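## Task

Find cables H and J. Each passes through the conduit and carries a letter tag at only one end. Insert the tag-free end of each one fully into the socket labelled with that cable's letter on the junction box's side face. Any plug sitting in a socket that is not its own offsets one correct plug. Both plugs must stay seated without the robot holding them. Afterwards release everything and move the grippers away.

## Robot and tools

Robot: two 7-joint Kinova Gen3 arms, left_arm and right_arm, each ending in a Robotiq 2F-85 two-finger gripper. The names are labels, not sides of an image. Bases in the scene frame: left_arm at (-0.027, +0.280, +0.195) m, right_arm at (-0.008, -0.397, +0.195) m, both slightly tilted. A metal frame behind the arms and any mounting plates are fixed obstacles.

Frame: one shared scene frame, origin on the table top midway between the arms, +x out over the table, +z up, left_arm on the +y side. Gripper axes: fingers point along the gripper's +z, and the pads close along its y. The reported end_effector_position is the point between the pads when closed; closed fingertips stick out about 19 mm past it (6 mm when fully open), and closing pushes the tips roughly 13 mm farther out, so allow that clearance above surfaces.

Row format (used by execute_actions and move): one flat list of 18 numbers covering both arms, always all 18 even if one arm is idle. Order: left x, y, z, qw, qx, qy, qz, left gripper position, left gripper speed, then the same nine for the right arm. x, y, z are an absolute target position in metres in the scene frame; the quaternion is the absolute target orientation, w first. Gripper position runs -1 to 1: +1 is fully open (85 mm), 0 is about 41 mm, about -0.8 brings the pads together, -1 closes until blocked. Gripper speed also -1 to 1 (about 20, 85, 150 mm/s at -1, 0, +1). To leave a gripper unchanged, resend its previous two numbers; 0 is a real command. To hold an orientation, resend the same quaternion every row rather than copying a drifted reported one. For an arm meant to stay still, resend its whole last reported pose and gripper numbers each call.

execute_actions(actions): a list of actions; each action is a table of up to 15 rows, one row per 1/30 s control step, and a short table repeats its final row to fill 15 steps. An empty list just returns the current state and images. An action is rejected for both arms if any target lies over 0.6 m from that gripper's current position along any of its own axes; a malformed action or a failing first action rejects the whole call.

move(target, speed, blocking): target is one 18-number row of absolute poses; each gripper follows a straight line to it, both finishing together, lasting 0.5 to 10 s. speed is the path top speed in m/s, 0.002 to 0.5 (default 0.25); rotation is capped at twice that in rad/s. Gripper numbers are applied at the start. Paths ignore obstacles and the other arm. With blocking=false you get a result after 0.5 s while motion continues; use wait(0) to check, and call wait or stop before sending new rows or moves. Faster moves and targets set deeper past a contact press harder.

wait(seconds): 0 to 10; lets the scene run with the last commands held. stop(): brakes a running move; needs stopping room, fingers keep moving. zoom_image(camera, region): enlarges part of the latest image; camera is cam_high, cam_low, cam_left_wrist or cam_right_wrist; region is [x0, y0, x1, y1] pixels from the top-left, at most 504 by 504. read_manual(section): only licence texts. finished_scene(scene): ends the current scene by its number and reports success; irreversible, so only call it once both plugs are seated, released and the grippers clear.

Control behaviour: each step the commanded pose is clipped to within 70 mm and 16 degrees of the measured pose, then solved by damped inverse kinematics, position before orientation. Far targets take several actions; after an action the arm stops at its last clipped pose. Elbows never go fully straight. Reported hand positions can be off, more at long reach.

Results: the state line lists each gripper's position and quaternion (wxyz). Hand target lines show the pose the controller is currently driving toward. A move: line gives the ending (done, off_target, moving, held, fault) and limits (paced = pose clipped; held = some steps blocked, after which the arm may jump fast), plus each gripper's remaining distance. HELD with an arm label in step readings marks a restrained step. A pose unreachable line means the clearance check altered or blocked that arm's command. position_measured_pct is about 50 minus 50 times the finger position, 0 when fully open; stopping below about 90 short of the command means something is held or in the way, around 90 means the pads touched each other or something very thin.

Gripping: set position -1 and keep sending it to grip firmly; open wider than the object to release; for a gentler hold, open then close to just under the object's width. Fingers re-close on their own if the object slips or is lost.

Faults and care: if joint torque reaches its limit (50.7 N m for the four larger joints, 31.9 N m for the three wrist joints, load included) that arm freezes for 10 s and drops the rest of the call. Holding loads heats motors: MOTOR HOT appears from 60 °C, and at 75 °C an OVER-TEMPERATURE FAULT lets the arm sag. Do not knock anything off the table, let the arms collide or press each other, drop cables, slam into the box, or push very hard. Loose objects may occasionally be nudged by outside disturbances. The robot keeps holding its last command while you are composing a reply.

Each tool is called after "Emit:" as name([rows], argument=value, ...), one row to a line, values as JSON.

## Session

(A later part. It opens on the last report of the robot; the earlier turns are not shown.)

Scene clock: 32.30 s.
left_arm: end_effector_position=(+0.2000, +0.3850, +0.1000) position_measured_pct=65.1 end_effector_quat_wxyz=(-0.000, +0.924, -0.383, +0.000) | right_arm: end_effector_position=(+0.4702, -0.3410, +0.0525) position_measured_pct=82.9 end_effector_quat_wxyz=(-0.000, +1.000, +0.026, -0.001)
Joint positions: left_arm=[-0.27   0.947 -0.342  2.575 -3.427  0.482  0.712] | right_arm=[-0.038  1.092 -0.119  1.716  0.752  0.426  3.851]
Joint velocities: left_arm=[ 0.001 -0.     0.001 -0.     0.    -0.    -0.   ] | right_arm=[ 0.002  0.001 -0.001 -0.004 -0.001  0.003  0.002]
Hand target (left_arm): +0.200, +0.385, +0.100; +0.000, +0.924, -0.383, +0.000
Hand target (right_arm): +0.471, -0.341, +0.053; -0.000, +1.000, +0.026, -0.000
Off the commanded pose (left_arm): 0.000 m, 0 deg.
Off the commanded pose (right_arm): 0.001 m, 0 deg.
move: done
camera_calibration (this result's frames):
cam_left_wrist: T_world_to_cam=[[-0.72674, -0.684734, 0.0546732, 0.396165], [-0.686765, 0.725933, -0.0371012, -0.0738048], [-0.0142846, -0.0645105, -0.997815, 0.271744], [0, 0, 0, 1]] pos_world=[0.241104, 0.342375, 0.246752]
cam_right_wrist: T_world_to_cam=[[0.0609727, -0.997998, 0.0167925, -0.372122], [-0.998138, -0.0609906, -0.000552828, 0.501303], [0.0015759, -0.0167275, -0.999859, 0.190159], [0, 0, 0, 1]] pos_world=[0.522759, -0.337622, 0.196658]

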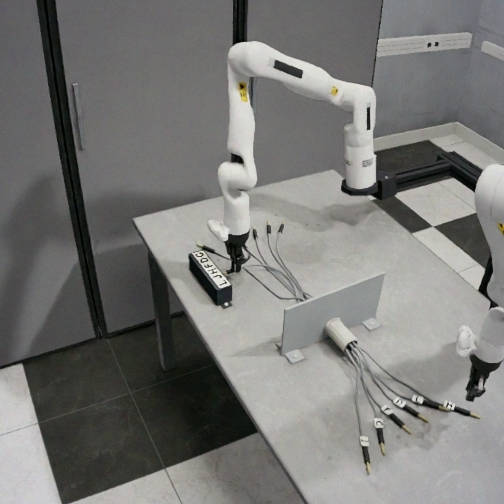

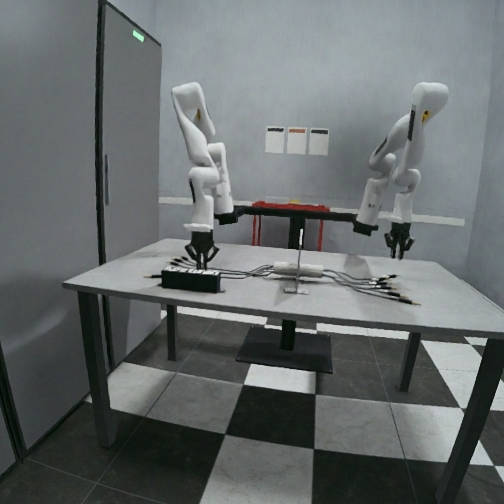

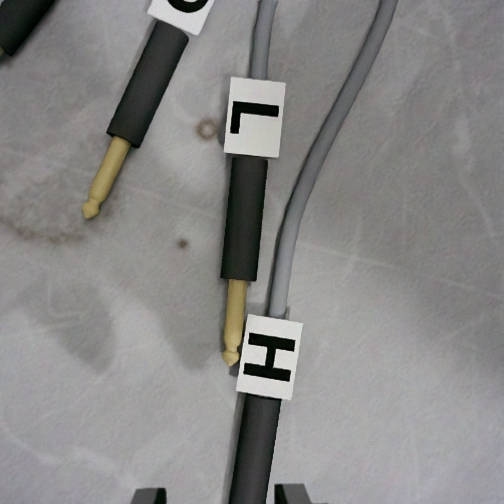

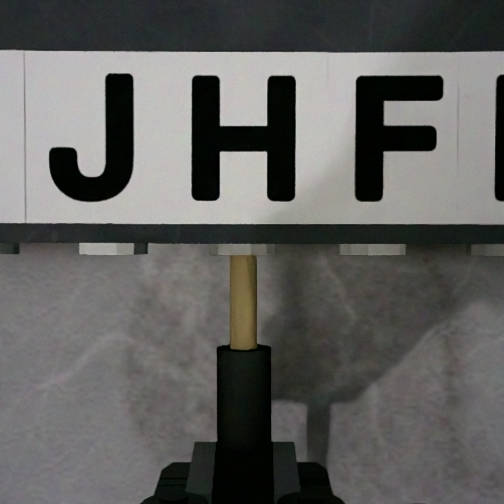

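Emit:
move(target=[0.2,0.385,0.1,0,0.924,-0.383,0,-0.3,0,0.495,-0.34,0.053,0,1,0.026,0,-1,0], speed=0.012)

Emit:
move(target=[0.2,0.385,0.1,0,0.924,-0.383,0,-0.3,0,0.492,-0.34,0.053,0,1,0.026,0,-0.3,0], speed=0.012)

Emit:
move(target=[0.2,0.385,0.1,0,0.924,-0.383,0,-0.3,0,0.47,-0.341,0.11,0,1,0.026,0,-0.3,0], speed=0.1)

Emit:
move(target=[0.2,0.385,0.1,0,0.924,-0.383,0,-0.3,0,0.374,-0.467,0.06,0,0.755,-0.656,0,-0.2,0], speed=0.3)

Scene clock: 34.70 s.
left_arm: end_effector_position=(+0.2000, +0.3850, +0.1000) position_measured_pct=65.1 end_effector_quat_wxyz=(-0.000, +0.924, -0.383, +0.000) | right_arm: end_effector_position=(+0.4922, -0.3396, +0.0522) position_measured_pct=82.9 end_effector_quat_wxyz=(+0.000, +1.000, +0.027, -0.003)
Joint positions: left_arm=[-0.27   0.947 -0.342  2.575 -3.427  0.482  0.712] | right_arm=[-0.007  1.113 -0.161  1.629  0.727  0.502  3.909]
Joint velocities: left_arm=[-0.     0.001  0.     0.    -0.    -0.     0.   ] | right_arm=[ 0.001  0.001 -0.    -0.001 -0.001  0.002  0.001]
Hand target (left_arm): +0.200, +0.385, +0.100; +0.000, +0.924, -0.383, +0.000
Hand target (right_arm): +0.495, -0.340, +0.053; -0.000, +1.000, +0.026, -0.000
Off the commanded pose (left_arm): 0.000 m, 0 deg.
Off the commanded pose (right_arm): 0.003 m, 0 deg.
move: done
camera_calibration (this result's frames):
cam_left_wrist: T_world_to_cam=[[-0.72674, -0.684734, 0.0546735, 0.396165], [-0.686764, 0.725933, -0.037101, -0.073805], [-0.014285, -0.0645106, -0.997815, 0.271744], [0, 0, 0, 1]] pos_world=[0.241104, 0.342375, 0.246752]
cam_right_wrist: T_world_to_cam=[[0.0615599, -0.99795, 0.0175031, -0.372333], [-0.9981, -0.0615066, 0.00356515, 0.522894], [-0.00248129, -0.0176893, -0.99984, 0.191446], [0, 0, 0, 1]] pos_world=[0.545296, -0.336022, 0.196068]

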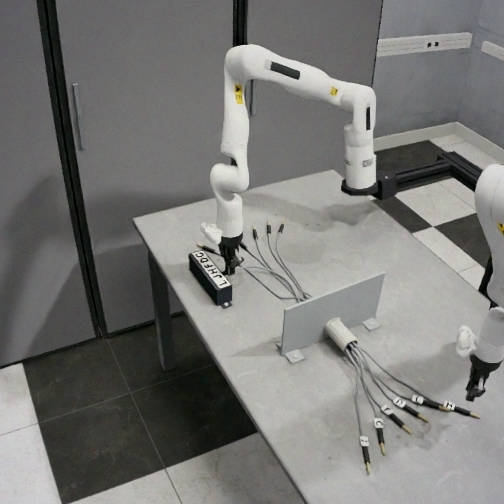

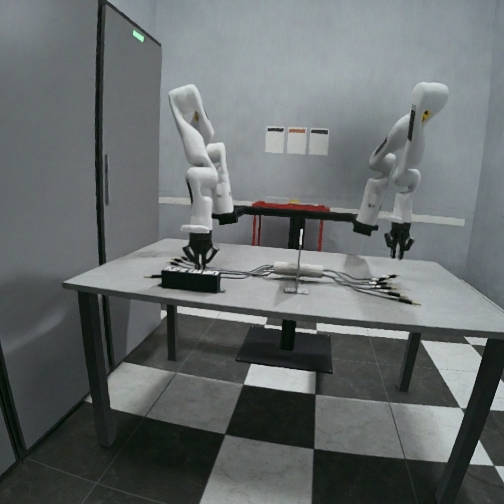

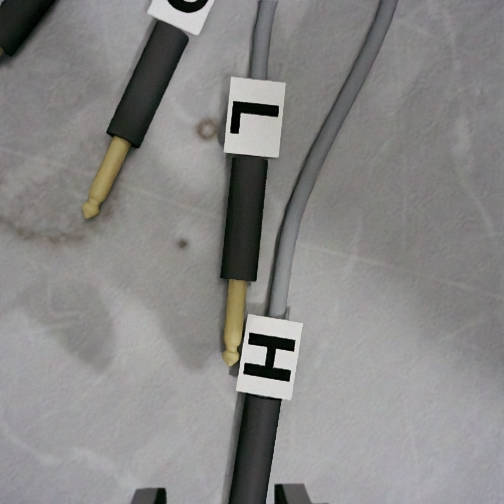

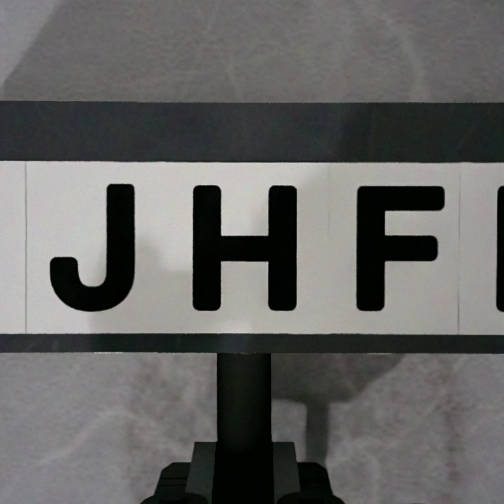

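Scene clock: 35.40 s.
left_arm: end_effector_position=(+0.2000, +0.3850, +0.1000) position_measured_pct=65.1 end_effector_quat_wxyz=(-0.000, +0.924, -0.383, +0.000) | right_arm: end_effector_position=(+0.4920, -0.3400, +0.0530) position_measured_pct=65.1 end_effector_quat_wxyz=(+0.000, +1.000, +0.026, -0.000)
Joint positions: left_arm=[-0.27   0.947 -0.342  2.575 -3.427  0.482  0.712] | right_arm=[-0.01   1.109 -0.156  1.637  0.731  0.491  3.902]
Joint velocities: left_arm=[-0.001 -0.     0.001  0.     0.001 -0.     0.   ] | right_arm=[-0.001 -0.001  0.    -0.     0.    -0.001 -0.001]
Hand target (left_arm): +0.200, +0.385, +0.100; +0.000, +0.924, -0.383, +0.000
Hand target (right_arm): +0.492, -0.340, +0.053; +0.000, +1.000, +0.026, +0.000
Off the commanded pose (left_arm): 0.000 m, 0 deg.
Off the commanded pose (right_arm): 0.000 m, 0 deg.
move: done
camera_calibration (this result's frames):
cam_left_wrist: T_world_to_cam=[[-0.726739, -0.684734, 0.0546732, 0.396165], [-0.686765, 0.725932, -0.037101, -0.0738049], [-0.0142848, -0.0645104, -0.997815, 0.271744], [0, 0, 0, 1]] pos_world=[0.241104, 0.342375, 0.246752]
cam_right_wrist: T_world_to_cam=[[0.060069, -0.998048, 0.0170726, -0.372036], [-0.99819, -0.0601094, -0.00186352, 0.523479], [0.00288611, -0.0169298, -0.999853, 0.18985], [0, 0, 0, 1]] pos_world=[0.544331, -0.33663, 0.197149]

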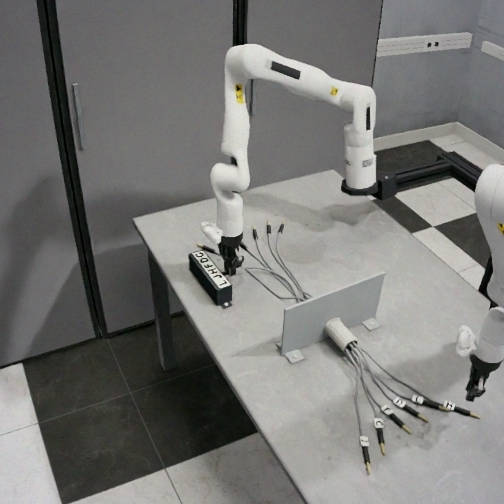

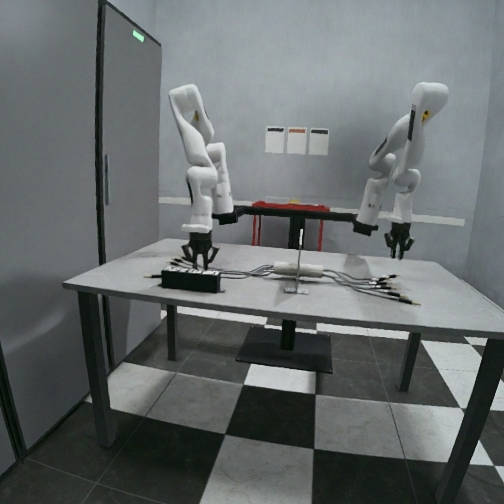

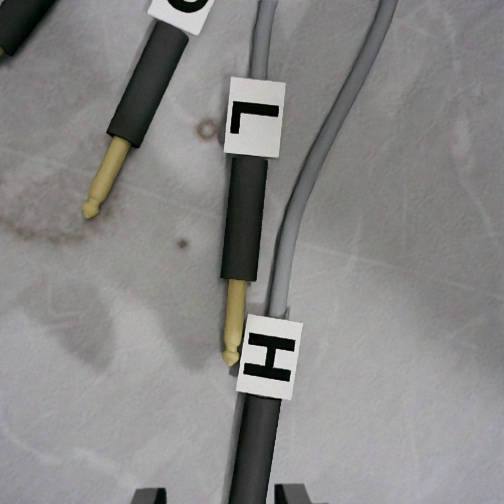

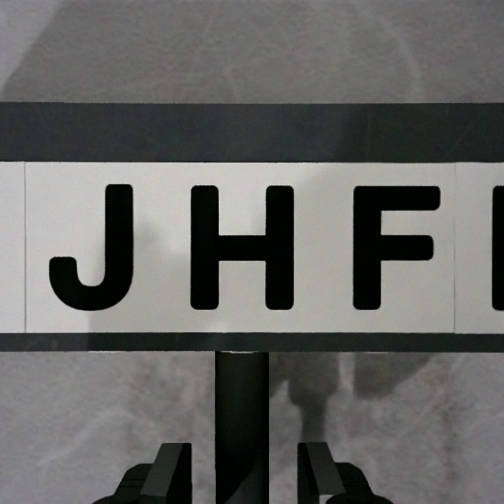

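Scene clock: 36.37 s.
left_arm: end_effector_position=(+0.2000, +0.3850, +0.1000) position_measured_pct=65.1 end_effector_quat_wxyz=(-0.000, +0.924, -0.383, +0.000) | right_arm: end_effector_position=(+0.4698, -0.3409, +0.1097) position_measured_pct=65.1 end_effector_quat_wxyz=(-0.000, +1.000, +0.026, -0.000)
Joint positions: left_arm=[-0.27   0.947 -0.342  2.575 -3.427  0.482  0.712] | right_arm=[-0.019  0.968 -0.182  1.753  0.705  0.526  3.89 ]
Joint velocities: left_arm=[-0.    -0.     0.001 -0.    -0.    -0.001  0.   ] | right_arm=[ 0.002 -0.006 -0.001  0.001 -0.     0.001 -0.   ]
Hand target (left_arm): +0.200, +0.385, +0.100; +0.000, +0.924, -0.383, +0.000
Hand target (right_arm): +0.470, -0.341, +0.110; -0.000, +1.000, +0.026, -0.000
Off the commanded pose (left_arm): 0.000 m, 0 deg.
Off the commanded pose (right_arm): 0.000 m, 0 deg.
move: done
camera_calibration (this result's frames):
cam_left_wrist: T_world_to_cam=[[-0.72674, -0.684734, 0.0546733, 0.396165], [-0.686765, 0.725932, -0.0371011, -0.0738048], [-0.0142847, -0.0645106, -0.997815, 0.271744], [0, 0, 0, 1]] pos_world=[0.241104, 0.342375, 0.246752]
cam_right_wrist: T_world_to_cam=[[0.0600948, -0.998048, 0.0169804, -0.372571], [-0.99819, -0.0601259, -0.00132775, 0.501334], [0.00234612, -0.0168699, -0.999855, 0.246892], [0, 0, 0, 1]] pos_world=[0.522237, -0.337536, 0.253848]

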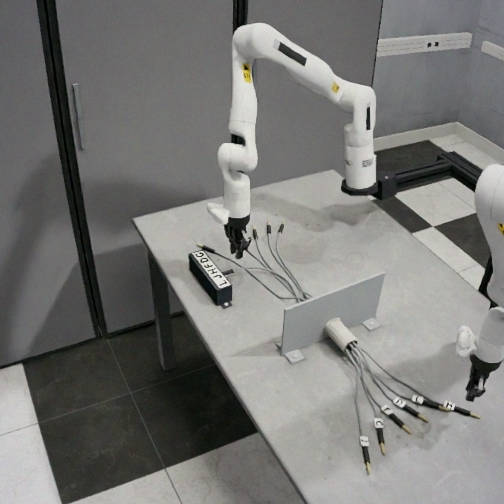

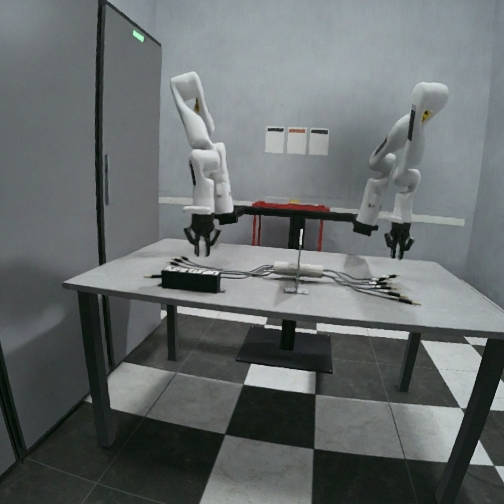

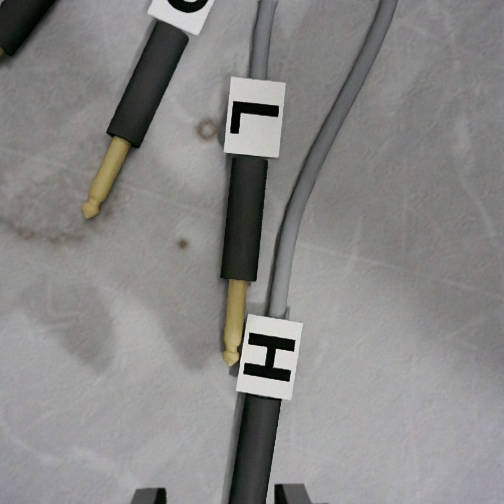

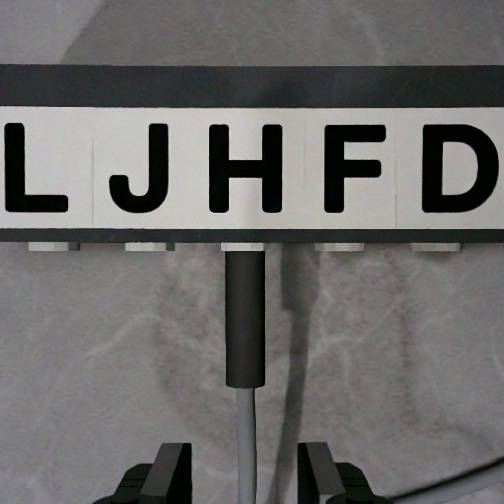

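Scene clock: 39.23 s.
left_arm: end_effector_position=(+0.2000, +0.3850, +0.1000) position_measured_pct=65.1 end_effector_quat_wxyz=(-0.000, +0.924, -0.383, +0.000) | right_arm: end_effector_position=(+0.3742, -0.4670, +0.0603) position_measured_pct=59.9 end_effector_quat_wxyz=(-0.000, +0.755, -0.656, +0.000)
Joint positions: left_arm=[-0.27   0.947 -0.342  2.575 -3.427  0.482  0.712] | right_arm=[-0.     0.996  0.207  2.096  0.233  0.004  3.038]
Joint velocities: left_arm=[-0.     0.001 -0.001 -0.     0.001 -0.001 -0.   ] | right_arm=[ 0.003  0.001 -0.     0.    -0.001 -0.002 -0.001]
Hand target (left_arm): +0.200, +0.385, +0.100; +0.000, +0.924, -0.383, +0.000
Hand target (right_arm): +0.374, -0.467, +0.060; -0.000, +0.755, -0.656, +0.000
Off the commanded pose (left_arm): 0.000 m, 0 deg.
Off the commanded pose (right_arm): 0.000 m, 0 deg.
move: done
camera_calibration (this result's frames):
cam_left_wrist: T_world_to_cam=[[-0.72674, -0.684734, 0.0546733, 0.396165], [-0.686764, 0.725933, -0.0371012, -0.0738048], [-0.0142846, -0.0645106, -0.997815, 0.271744], [0, 0, 0, 1]] pos_world=[0.241104, 0.342375, 0.246752]
cam_right_wrist: T_world_to_cam=[[-0.988908, -0.14761, 0.0165094, 0.29788], [-0.147664, 0.989035, -0.00214619, 0.569934], [-0.0160116, -0.00456023, -0.999861, 0.208224], [0, 0, 0, 1]] pos_world=[0.382069, -0.518765, 0.2045]

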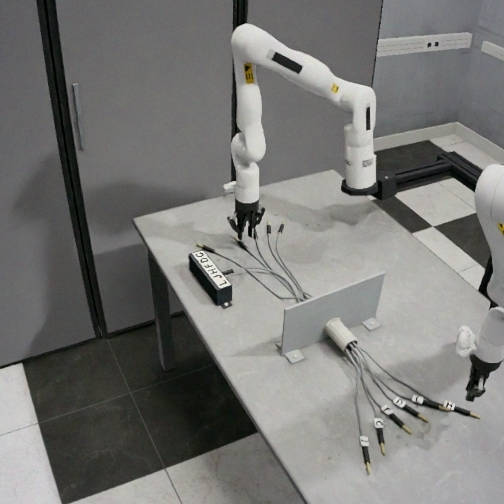

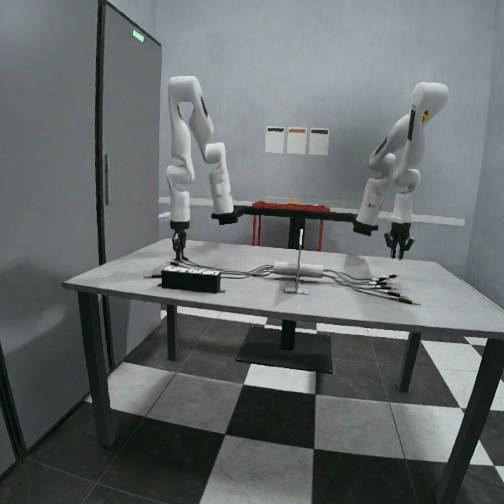

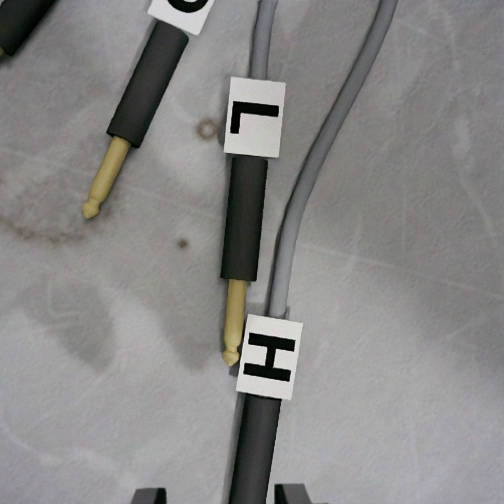

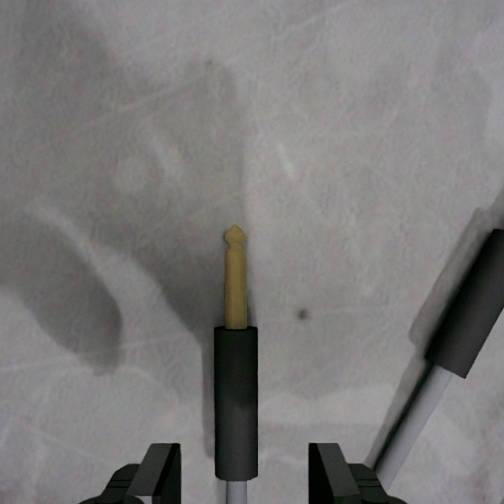

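Emit:
move(target=[0.2,0.385,0.1,0,0.924,-0.383,0,-0.3,0,0.376,-0.467,0.02,0,0.755,-0.656,0,-0.2,0], speed=0.05)

Emit:
move(target=[0.2,0.385,0.1,0,0.924,-0.383,0,-0.3,0,0.376,-0.467,0.02,0,0.755,-0.656,0,-1,0])

Emit:
move(target=[0.2,0.385,0.1,0,0.924,-0.383,0,-0.3,0,0.376,-0.44,0.09,0,0.755,-0.656,0,-1,0], speed=0.1)

Emit:
move(target=[0.2,0.385,0.1,0,0.924,-0.383,0,-0.3,0,0.45,-0.312,0.09,0,1,0.026,0,-1,0], speed=0.2)

Emit:
move(target=[0.2,0.385,0.1,0,0.924,-0.383,0,-0.3,0,0.452,-0.312,0.053,0,1,0.026,0,-1,0], speed=0.04)

Scene clock: 40.60 s.
left_arm: end_effector_position=(+0.2000, +0.3850, +0.1000) position_measured_pct=65.1 end_effector_quat_wxyz=(-0.000, +0.924, -0.383, +0.000) | right_arm: end_effector_position=(+0.3762, -0.4671, +0.0202) position_measured_pct=59.9 end_effector_quat_wxyz=(-0.000, +0.755, -0.656, +0.000)
Joint positions: left_arm=[-0.27   0.947 -0.342  2.575 -3.427  0.482  0.712] | right_arm=[ 0.014  1.105  0.21   2.047  0.231 -0.057  3.036]
Joint velocities: left_arm=[-0.     0.001  0.001  0.     0.001  0.001 -0.   ] | right_arm=[ 0.001  0.005  0.     0.001  0.    -0.001  0.   ]
Hand target (left_arm): +0.200, +0.385, +0.100; +0.000, +0.924, -0.383, +0.000
Hand target (right_arm): +0.376, -0.467, +0.020; +0.000, +0.755, -0.656, +0.000
Off the commanded pose (left_arm): 0.000 m, 0 deg.
Off the commanded pose (right_arm): 0.000 m, 0 deg.
move: done
camera_calibration (this result's frames):
cam_left_wrist: T_world_to_cam=[[-0.726739, -0.684734, 0.0546731, 0.396165], [-0.686765, 0.725932, -0.037101, -0.0738048], [-0.0142847, -0.0645103, -0.997815, 0.271744], [0, 0, 0, 1]] pos_world=[0.241104, 0.342375, 0.246752]
cam_right_wrist: T_world_to_cam=[[-0.98887, -0.147859, 0.0165661, 0.300435], [-0.147914, 0.988998, -0.00214201, 0.570318], [-0.0160671, -0.00456853, -0.99986, 0.168209], [0, 0, 0, 1]] pos_world=[0.384151, -0.518853, 0.16443]

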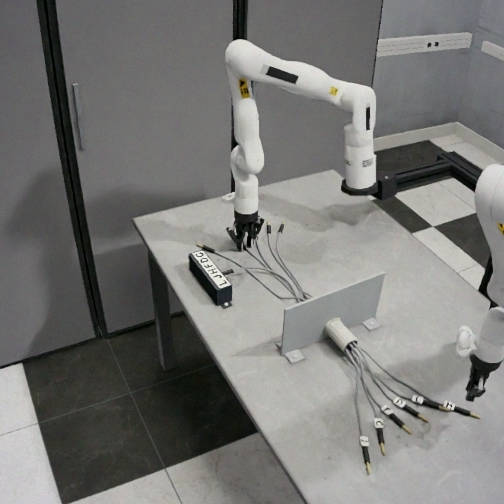

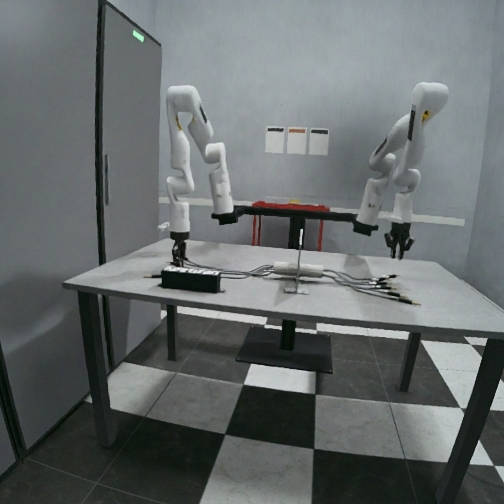

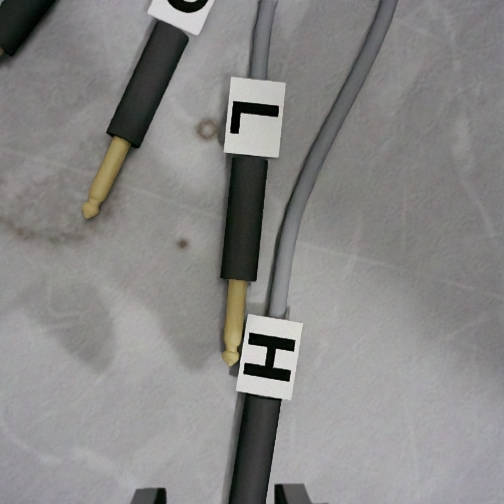

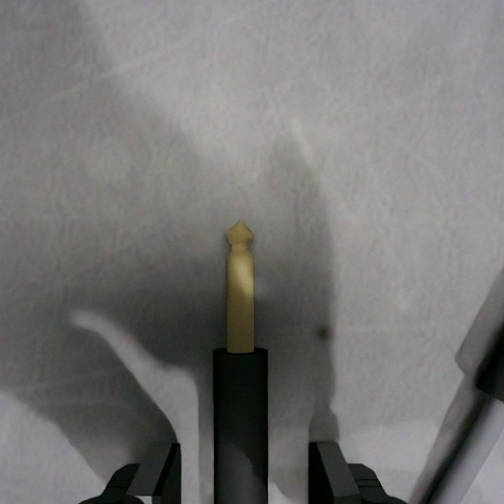

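Scene clock: 41.30 s.
left_arm: end_effector_position=(+0.2000, +0.3850, +0.1000) position_measured_pct=65.1 end_effector_quat_wxyz=(-0.000, +0.924, -0.383, +0.000) | right_arm: end_effector_position=(+0.3762, -0.4670, +0.0205) position_measured_pct=82.5 end_effector_quat_wxyz=(-0.000, +0.755, -0.656, +0.000)
Joint positions: left_arm=[-0.27   0.947 -0.342  2.575 -3.427  0.482  0.712] | right_arm=[ 0.014  1.105  0.21   2.048  0.231 -0.057  3.036]
Joint velocities: left_arm=[-0.     0.001 -0.    -0.    -0.001  0.     0.   ] | right_arm=[ 0.    -0.    -0.     0.     0.001  0.     0.   ]
Hand target (left_arm): +0.200, +0.385, +0.100; +0.000, +0.924, -0.383, +0.000
Hand target (right_arm): +0.376, -0.467, +0.020; +0.000, +0.755, -0.656, -0.000
Off the commanded pose (left_arm): 0.000 m, 0 deg.
Off the commanded pose (right_arm): 0.001 m, 0 deg.
move: done
camera_calibration (this result's frames):
cam_left_wrist: T_world_to_cam=[[-0.72674, -0.684734, 0.0546733, 0.396165], [-0.686765, 0.725932, -0.0371012, -0.0738048], [-0.0142846, -0.0645106, -0.997815, 0.271744], [0, 0, 0, 1]] pos_world=[0.241104, 0.342375, 0.246752]
cam_right_wrist: T_world_to_cam=[[-0.988902, -0.147636, 0.0166023, 0.300511], [-0.147689, 0.989032, -0.00202088, 0.570217], [-0.0161218, -0.00445044, -0.99986, 0.16856], [0, 0, 0, 1]] pos_world=[0.384109, -0.518846, 0.164699]

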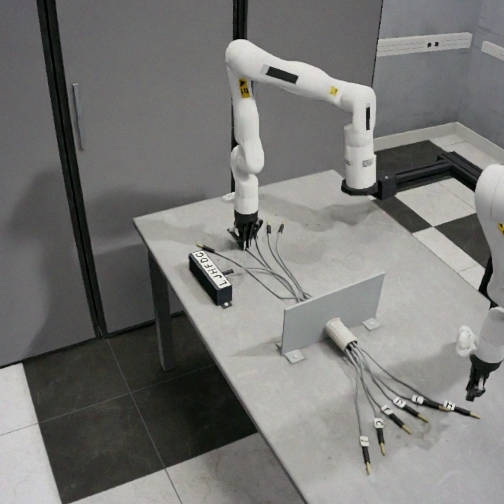

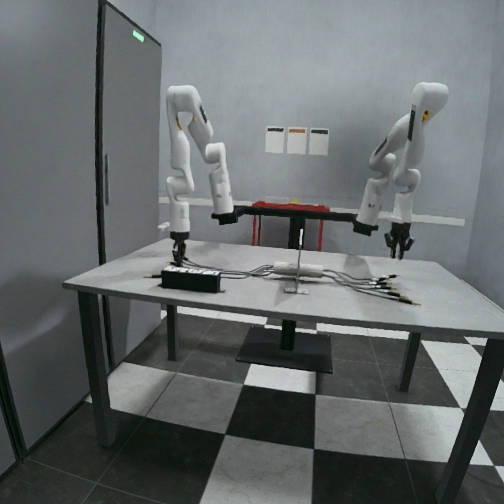

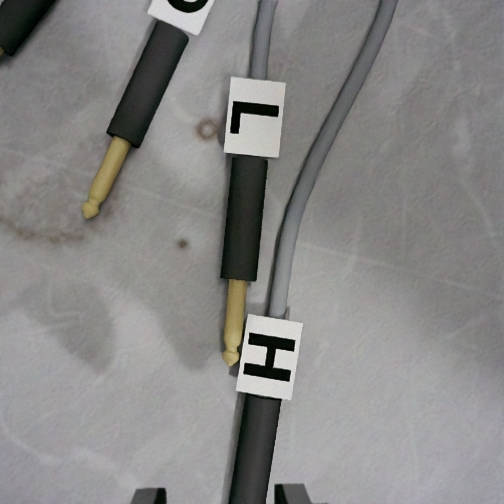

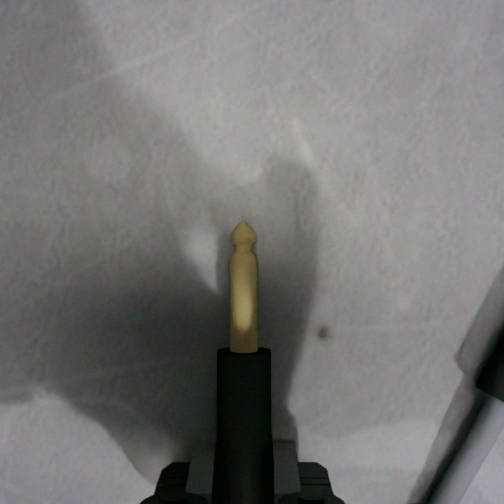

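Scene clock: 42.43 s.
left_arm: end_effector_position=(+0.2000, +0.3850, +0.1000) position_measured_pct=65.1 end_effector_quat_wxyz=(-0.000, +0.924, -0.383, +0.000) | right_arm: end_effector_position=(+0.3758, -0.4402, +0.0897) position_measured_pct=82.5 end_effector_quat_wxyz=(+0.000, +0.755, -0.656, -0.000)
Joint positions: left_arm=[-0.27   0.947 -0.342  2.575 -3.427  0.482  0.712] | right_arm=[-0.082  0.928  0.205  2.114  0.198  0.07   3.003]
Joint velocities: left_arm=[ 0.    -0.001  0.001 -0.    -0.    -0.001  0.   ] | right_arm=[-0.003 -0.005 -0.     0.     0.     0.003  0.   ]
Hand target (left_arm): +0.200, +0.385, +0.100; +0.000, +0.924, -0.383, +0.000
Hand target (right_arm): +0.376, -0.440, +0.090; -0.000, +0.755, -0.656, -0.000
Off the commanded pose (left_arm): 0.000 m, 0 deg.
Off the commanded pose (right_arm): 0.000 m, 0 deg.
move: done
camera_calibration (this result's frames):
cam_left_wrist: T_world_to_cam=[[-0.72674, -0.684734, 0.0546733, 0.396165], [-0.686765, 0.725932, -0.0371011, -0.0738048], [-0.0142847, -0.0645105, -0.997815, 0.271744], [0, 0, 0, 1]] pos_world=[0.241104, 0.342375, 0.246752]
cam_right_wrist: T_world_to_cam=[[-0.988965, -0.147084, 0.0177429, 0.303068], [-0.147138, 0.989114, -0.00177752, 0.543536], [-0.0172883, -0.00436855, -0.999841, 0.238307], [0, 0, 0, 1]] pos_world=[0.383818, -0.492002, 0.233858]

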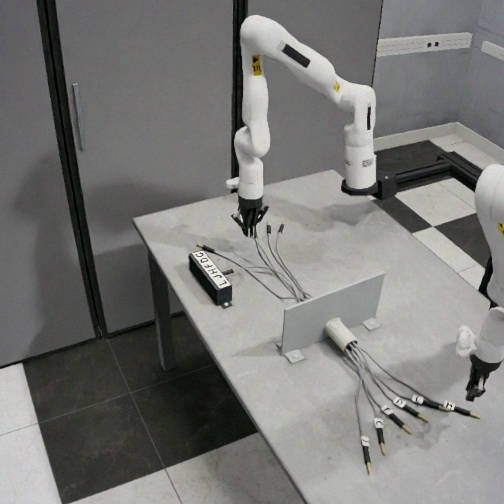

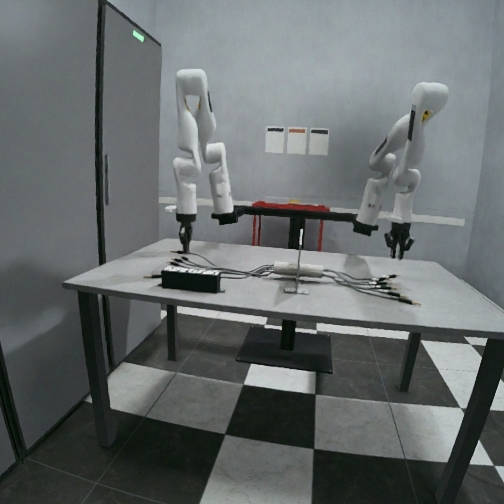

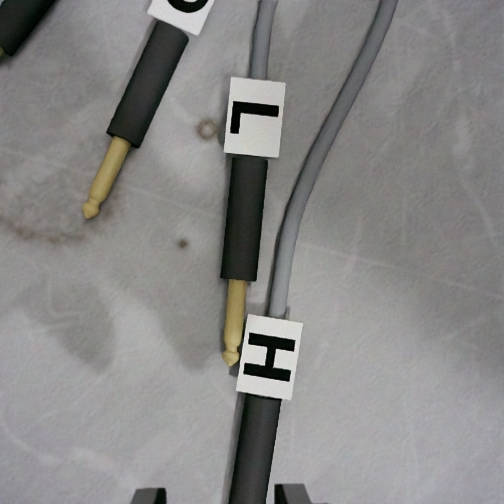

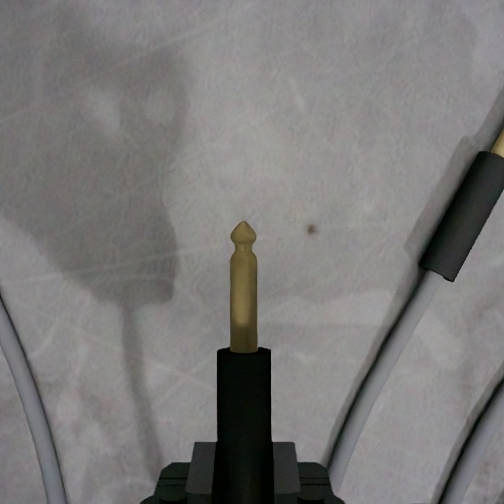

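Scene clock: 46.50 s.
left_arm: end_effector_position=(+0.2000, +0.3850, +0.1000) position_measured_pct=65.1 end_effector_quat_wxyz=(-0.000, +0.924, -0.383, +0.000) | right_arm: end_effector_position=(+0.4500, -0.3121, +0.0898) position_measured_pct=82.5 end_effector_quat_wxyz=(+0.000, +1.000, +0.026, -0.000)
Joint positions: left_arm=[-0.27   0.947 -0.342  2.575 -3.427  0.482  0.712] | right_arm=[-0.118  1.011 -0.125  1.787  0.718  0.447  3.794]
Joint velocities: left_arm=[-0.     0.001 -0.    -0.    -0.    -0.     0.   ] | right_arm=[ 0.003  0.002  0.    -0.002 -0.001  0.003  0.004]
Hand target (left_arm): +0.200, +0.385, +0.100; +0.000, +0.924, -0.383, +0.000
Hand target (right_arm): +0.450, -0.312, +0.090; +0.000, +1.000, +0.026, -0.000
Off the commanded pose (left_arm): 0.000 m, 0 deg.
Off the commanded pose (right_arm): 0.000 m, 0 deg.
move: done
camera_calibration (this result's frames):
cam_left_wrist: T_world_to_cam=[[-0.72674, -0.684734, 0.0546735, 0.396165], [-0.686764, 0.725933, -0.0371009, -0.073805], [-0.014285, -0.0645105, -0.997815, 0.271744], [0, 0, 0, 1]] pos_world=[0.241104, 0.342375, 0.246752]
cam_right_wrist: T_world_to_cam=[[0.0606879, -0.998004, 0.0174422, -0.342571], [-0.998153, -0.0607284, -0.00180286, 0.483077], [0.00285851, -0.0173006, -0.999846, 0.227212], [0, 0, 0, 1]] pos_world=[0.502325, -0.30862, 0.234023]

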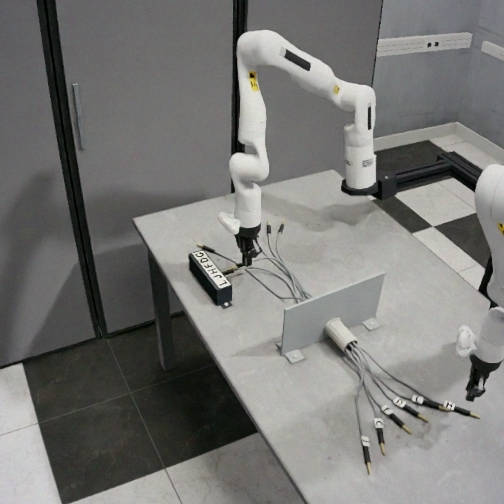

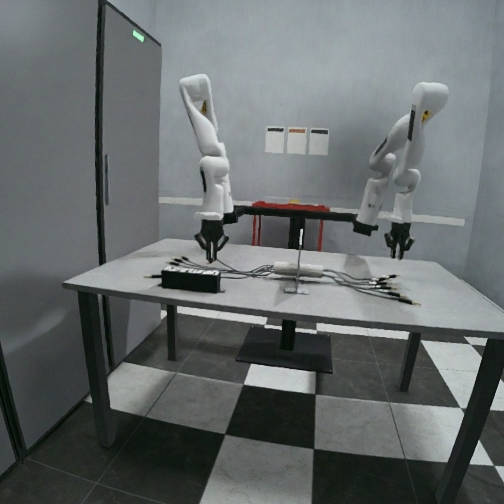

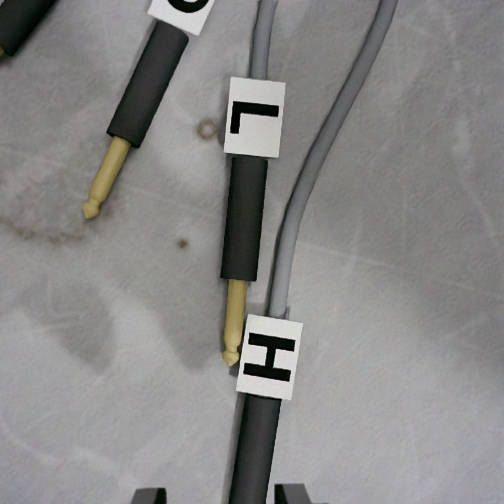

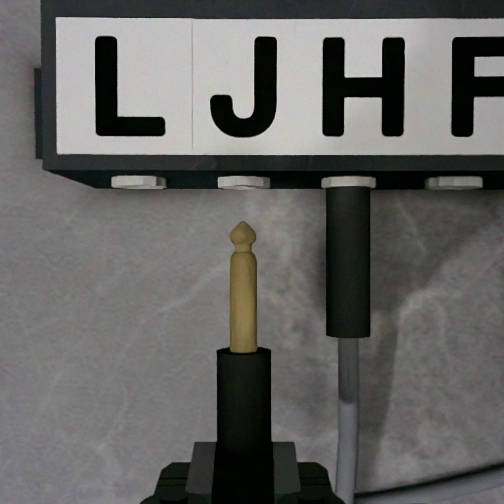

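Scene clock: 47.70 s.
left_arm: end_effector_position=(+0.2000, +0.3850, +0.1000) position_measured_pct=65.1 end_effector_quat_wxyz=(-0.000, +0.924, -0.383, +0.000) | right_arm: end_effector_position=(+0.4522, -0.3123, +0.0532) position_measured_pct=82.5 end_effector_quat_wxyz=(+0.000, +1.000, +0.026, +0.000)
Joint positions: left_arm=[-0.27   0.947 -0.342  2.575 -3.427  0.482  0.712] | right_arm=[-0.128  1.094 -0.085  1.755  0.746  0.385  3.77 ]
Joint velocities: left_arm=[ 0.001 -0.002  0.001 -0.    -0.001  0.    -0.   ] | right_arm=[-0.002  0.004  0.    -0.001  0.    -0.001 -0.001]
Hand target (left_arm): +0.200, +0.385, +0.100; +0.000, +0.924, -0.383, +0.000
Hand target (right_arm): +0.452, -0.312, +0.053; +0.000, +1.000, +0.026, +0.000
Off the commanded pose (left_arm): 0.000 m, 0 deg.
Off the commanded pose (right_arm): 0.000 m, 0 deg.
move: done
camera_calibration (this result's frames):
cam_left_wrist: T_world_to_cam=[[-0.726739, -0.684734, 0.0546732, 0.396165], [-0.686765, 0.725932, -0.037101, -0.0738048], [-0.0142848, -0.0645104, -0.997815, 0.271744], [0, 0, 0, 1]] pos_world=[0.241104, 0.342375, 0.246752]
cam_right_wrist: T_world_to_cam=[[0.0598842, -0.998053, 0.0174239, -0.341914], [-0.9982, -0.0599327, -0.00227439, 0.485486], [0.00331422, -0.0172564, -0.999846, 0.190329], [0, 0, 0, 1]] pos_world=[0.504457, -0.308867, 0.197362]

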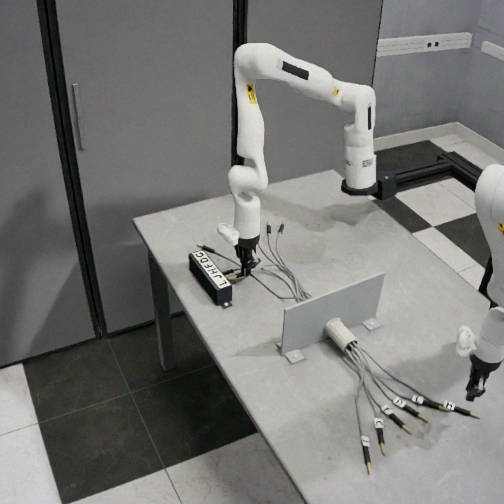

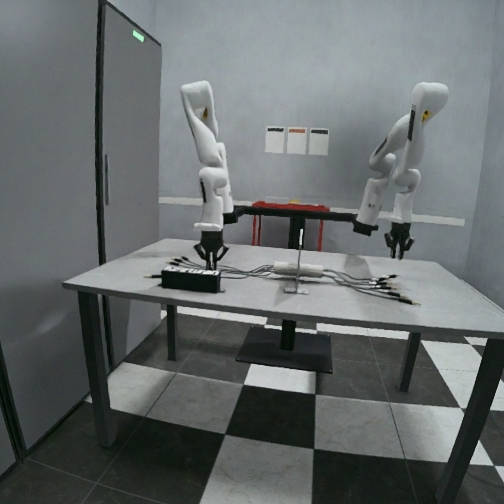

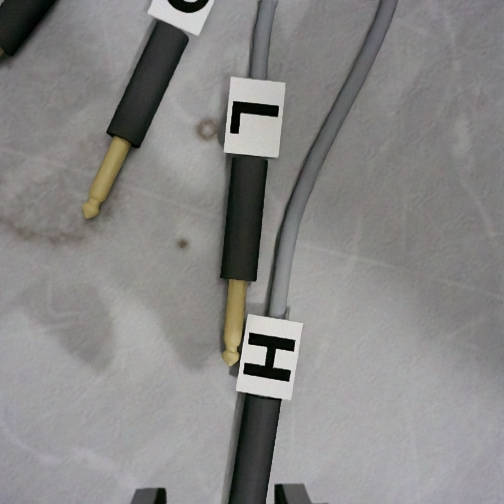

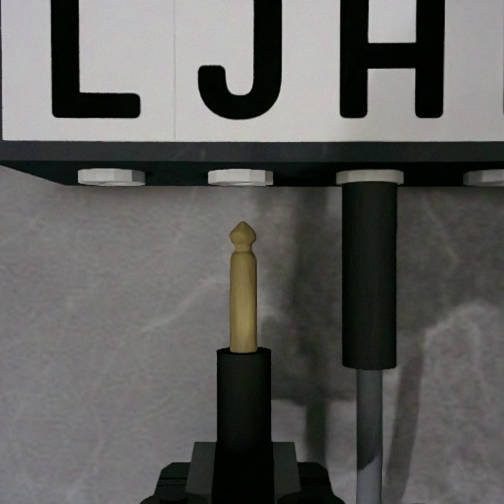

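Emit:
move(target=[0.2,0.385,0.1,0,0.924,-0.383,0,-0.3,0,0.47,-0.3108,0.053,0,1,0.026,0,-1,0], speed=0.015)

Scene clock: 49.27 s.
left_arm: end_effector_position=(+0.2000, +0.3850, +0.1000) position_measured_pct=65.1 end_effector_quat_wxyz=(-0.000, +0.924, -0.383, +0.000) | right_arm: end_effector_position=(+0.4694, -0.3109, +0.0526) position_measured_pct=82.5 end_effector_quat_wxyz=(+0.000, +1.000, +0.026, -0.001)
Joint positions: left_arm=[-0.27   0.947 -0.342  2.575 -3.427  0.482  0.712] | right_arm=[-0.098  1.108 -0.12   1.691  0.73   0.443  3.815]
Joint velocities: left_arm=[ 0.     0.001 -0.     0.     0.     0.    -0.   ] | right_arm=[ 0.003  0.    -0.001 -0.003 -0.001  0.     0.002]
Hand target (left_arm): +0.200, +0.385, +0.100; +0.000, +0.924, -0.383, +0.000
Hand target (right_arm): +0.470, -0.311, +0.053; -0.000, +1.000, +0.026, -0.000
Off the commanded pose (left_arm): 0.000 m, 0 deg.
Off the commanded pose (right_arm): 0.001 m, 0 deg.
move: done
camera_calibration (this result's frames):
cam_left_wrist: T_world_to_cam=[[-0.72674, -0.684734, 0.0546732, 0.396165], [-0.686764, 0.725933, -0.0371012, -0.0738049], [-0.0142846, -0.0645105, -0.997815, 0.271744], [0, 0, 0, 1]] pos_world=[0.241104, 0.342375, 0.246752]
cam_right_wrist: T_world_to_cam=[[0.0604758, -0.998019, 0.0173666, -0.341791], [-0.998168, -0.0604976, -0.00073495, 0.502492], [0.00178413, -0.0172904, -0.999849, 0.190458], [0, 0, 0, 1]] pos_world=[0.521902, -0.307421, 0.196734]

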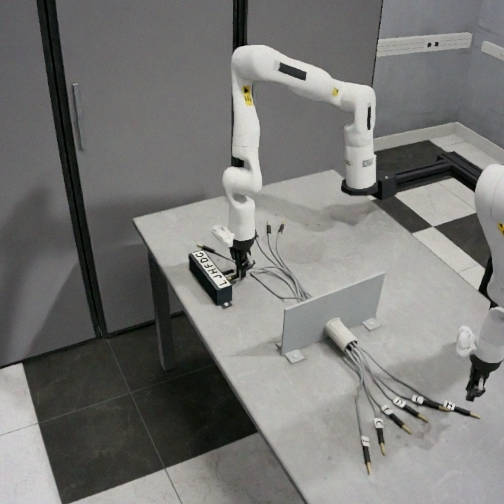

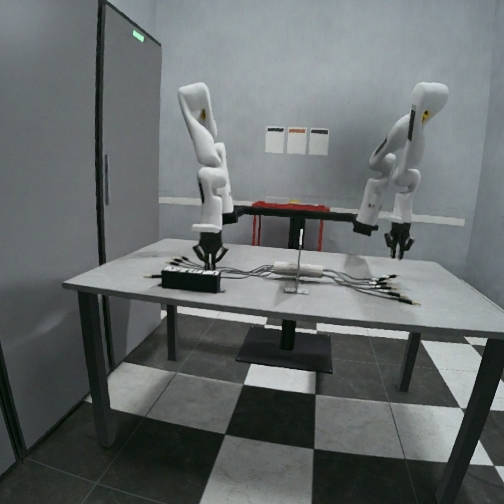

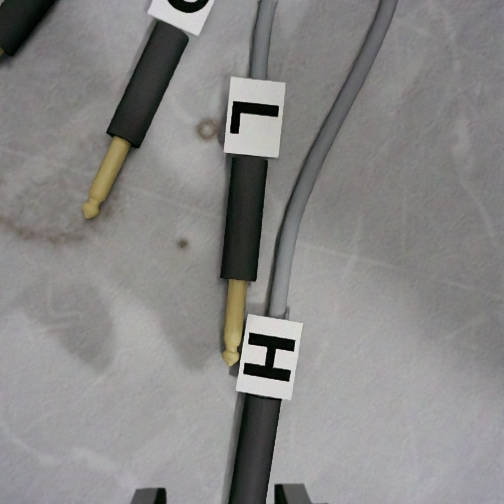

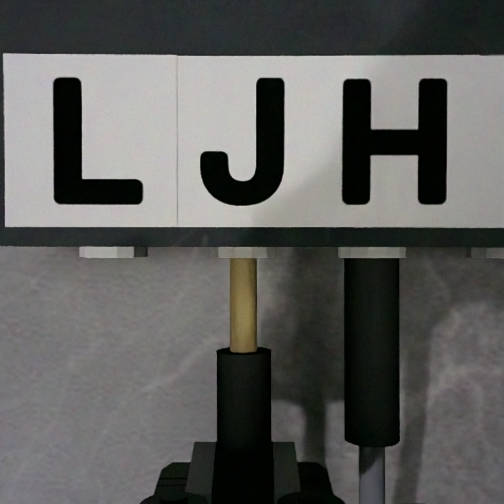

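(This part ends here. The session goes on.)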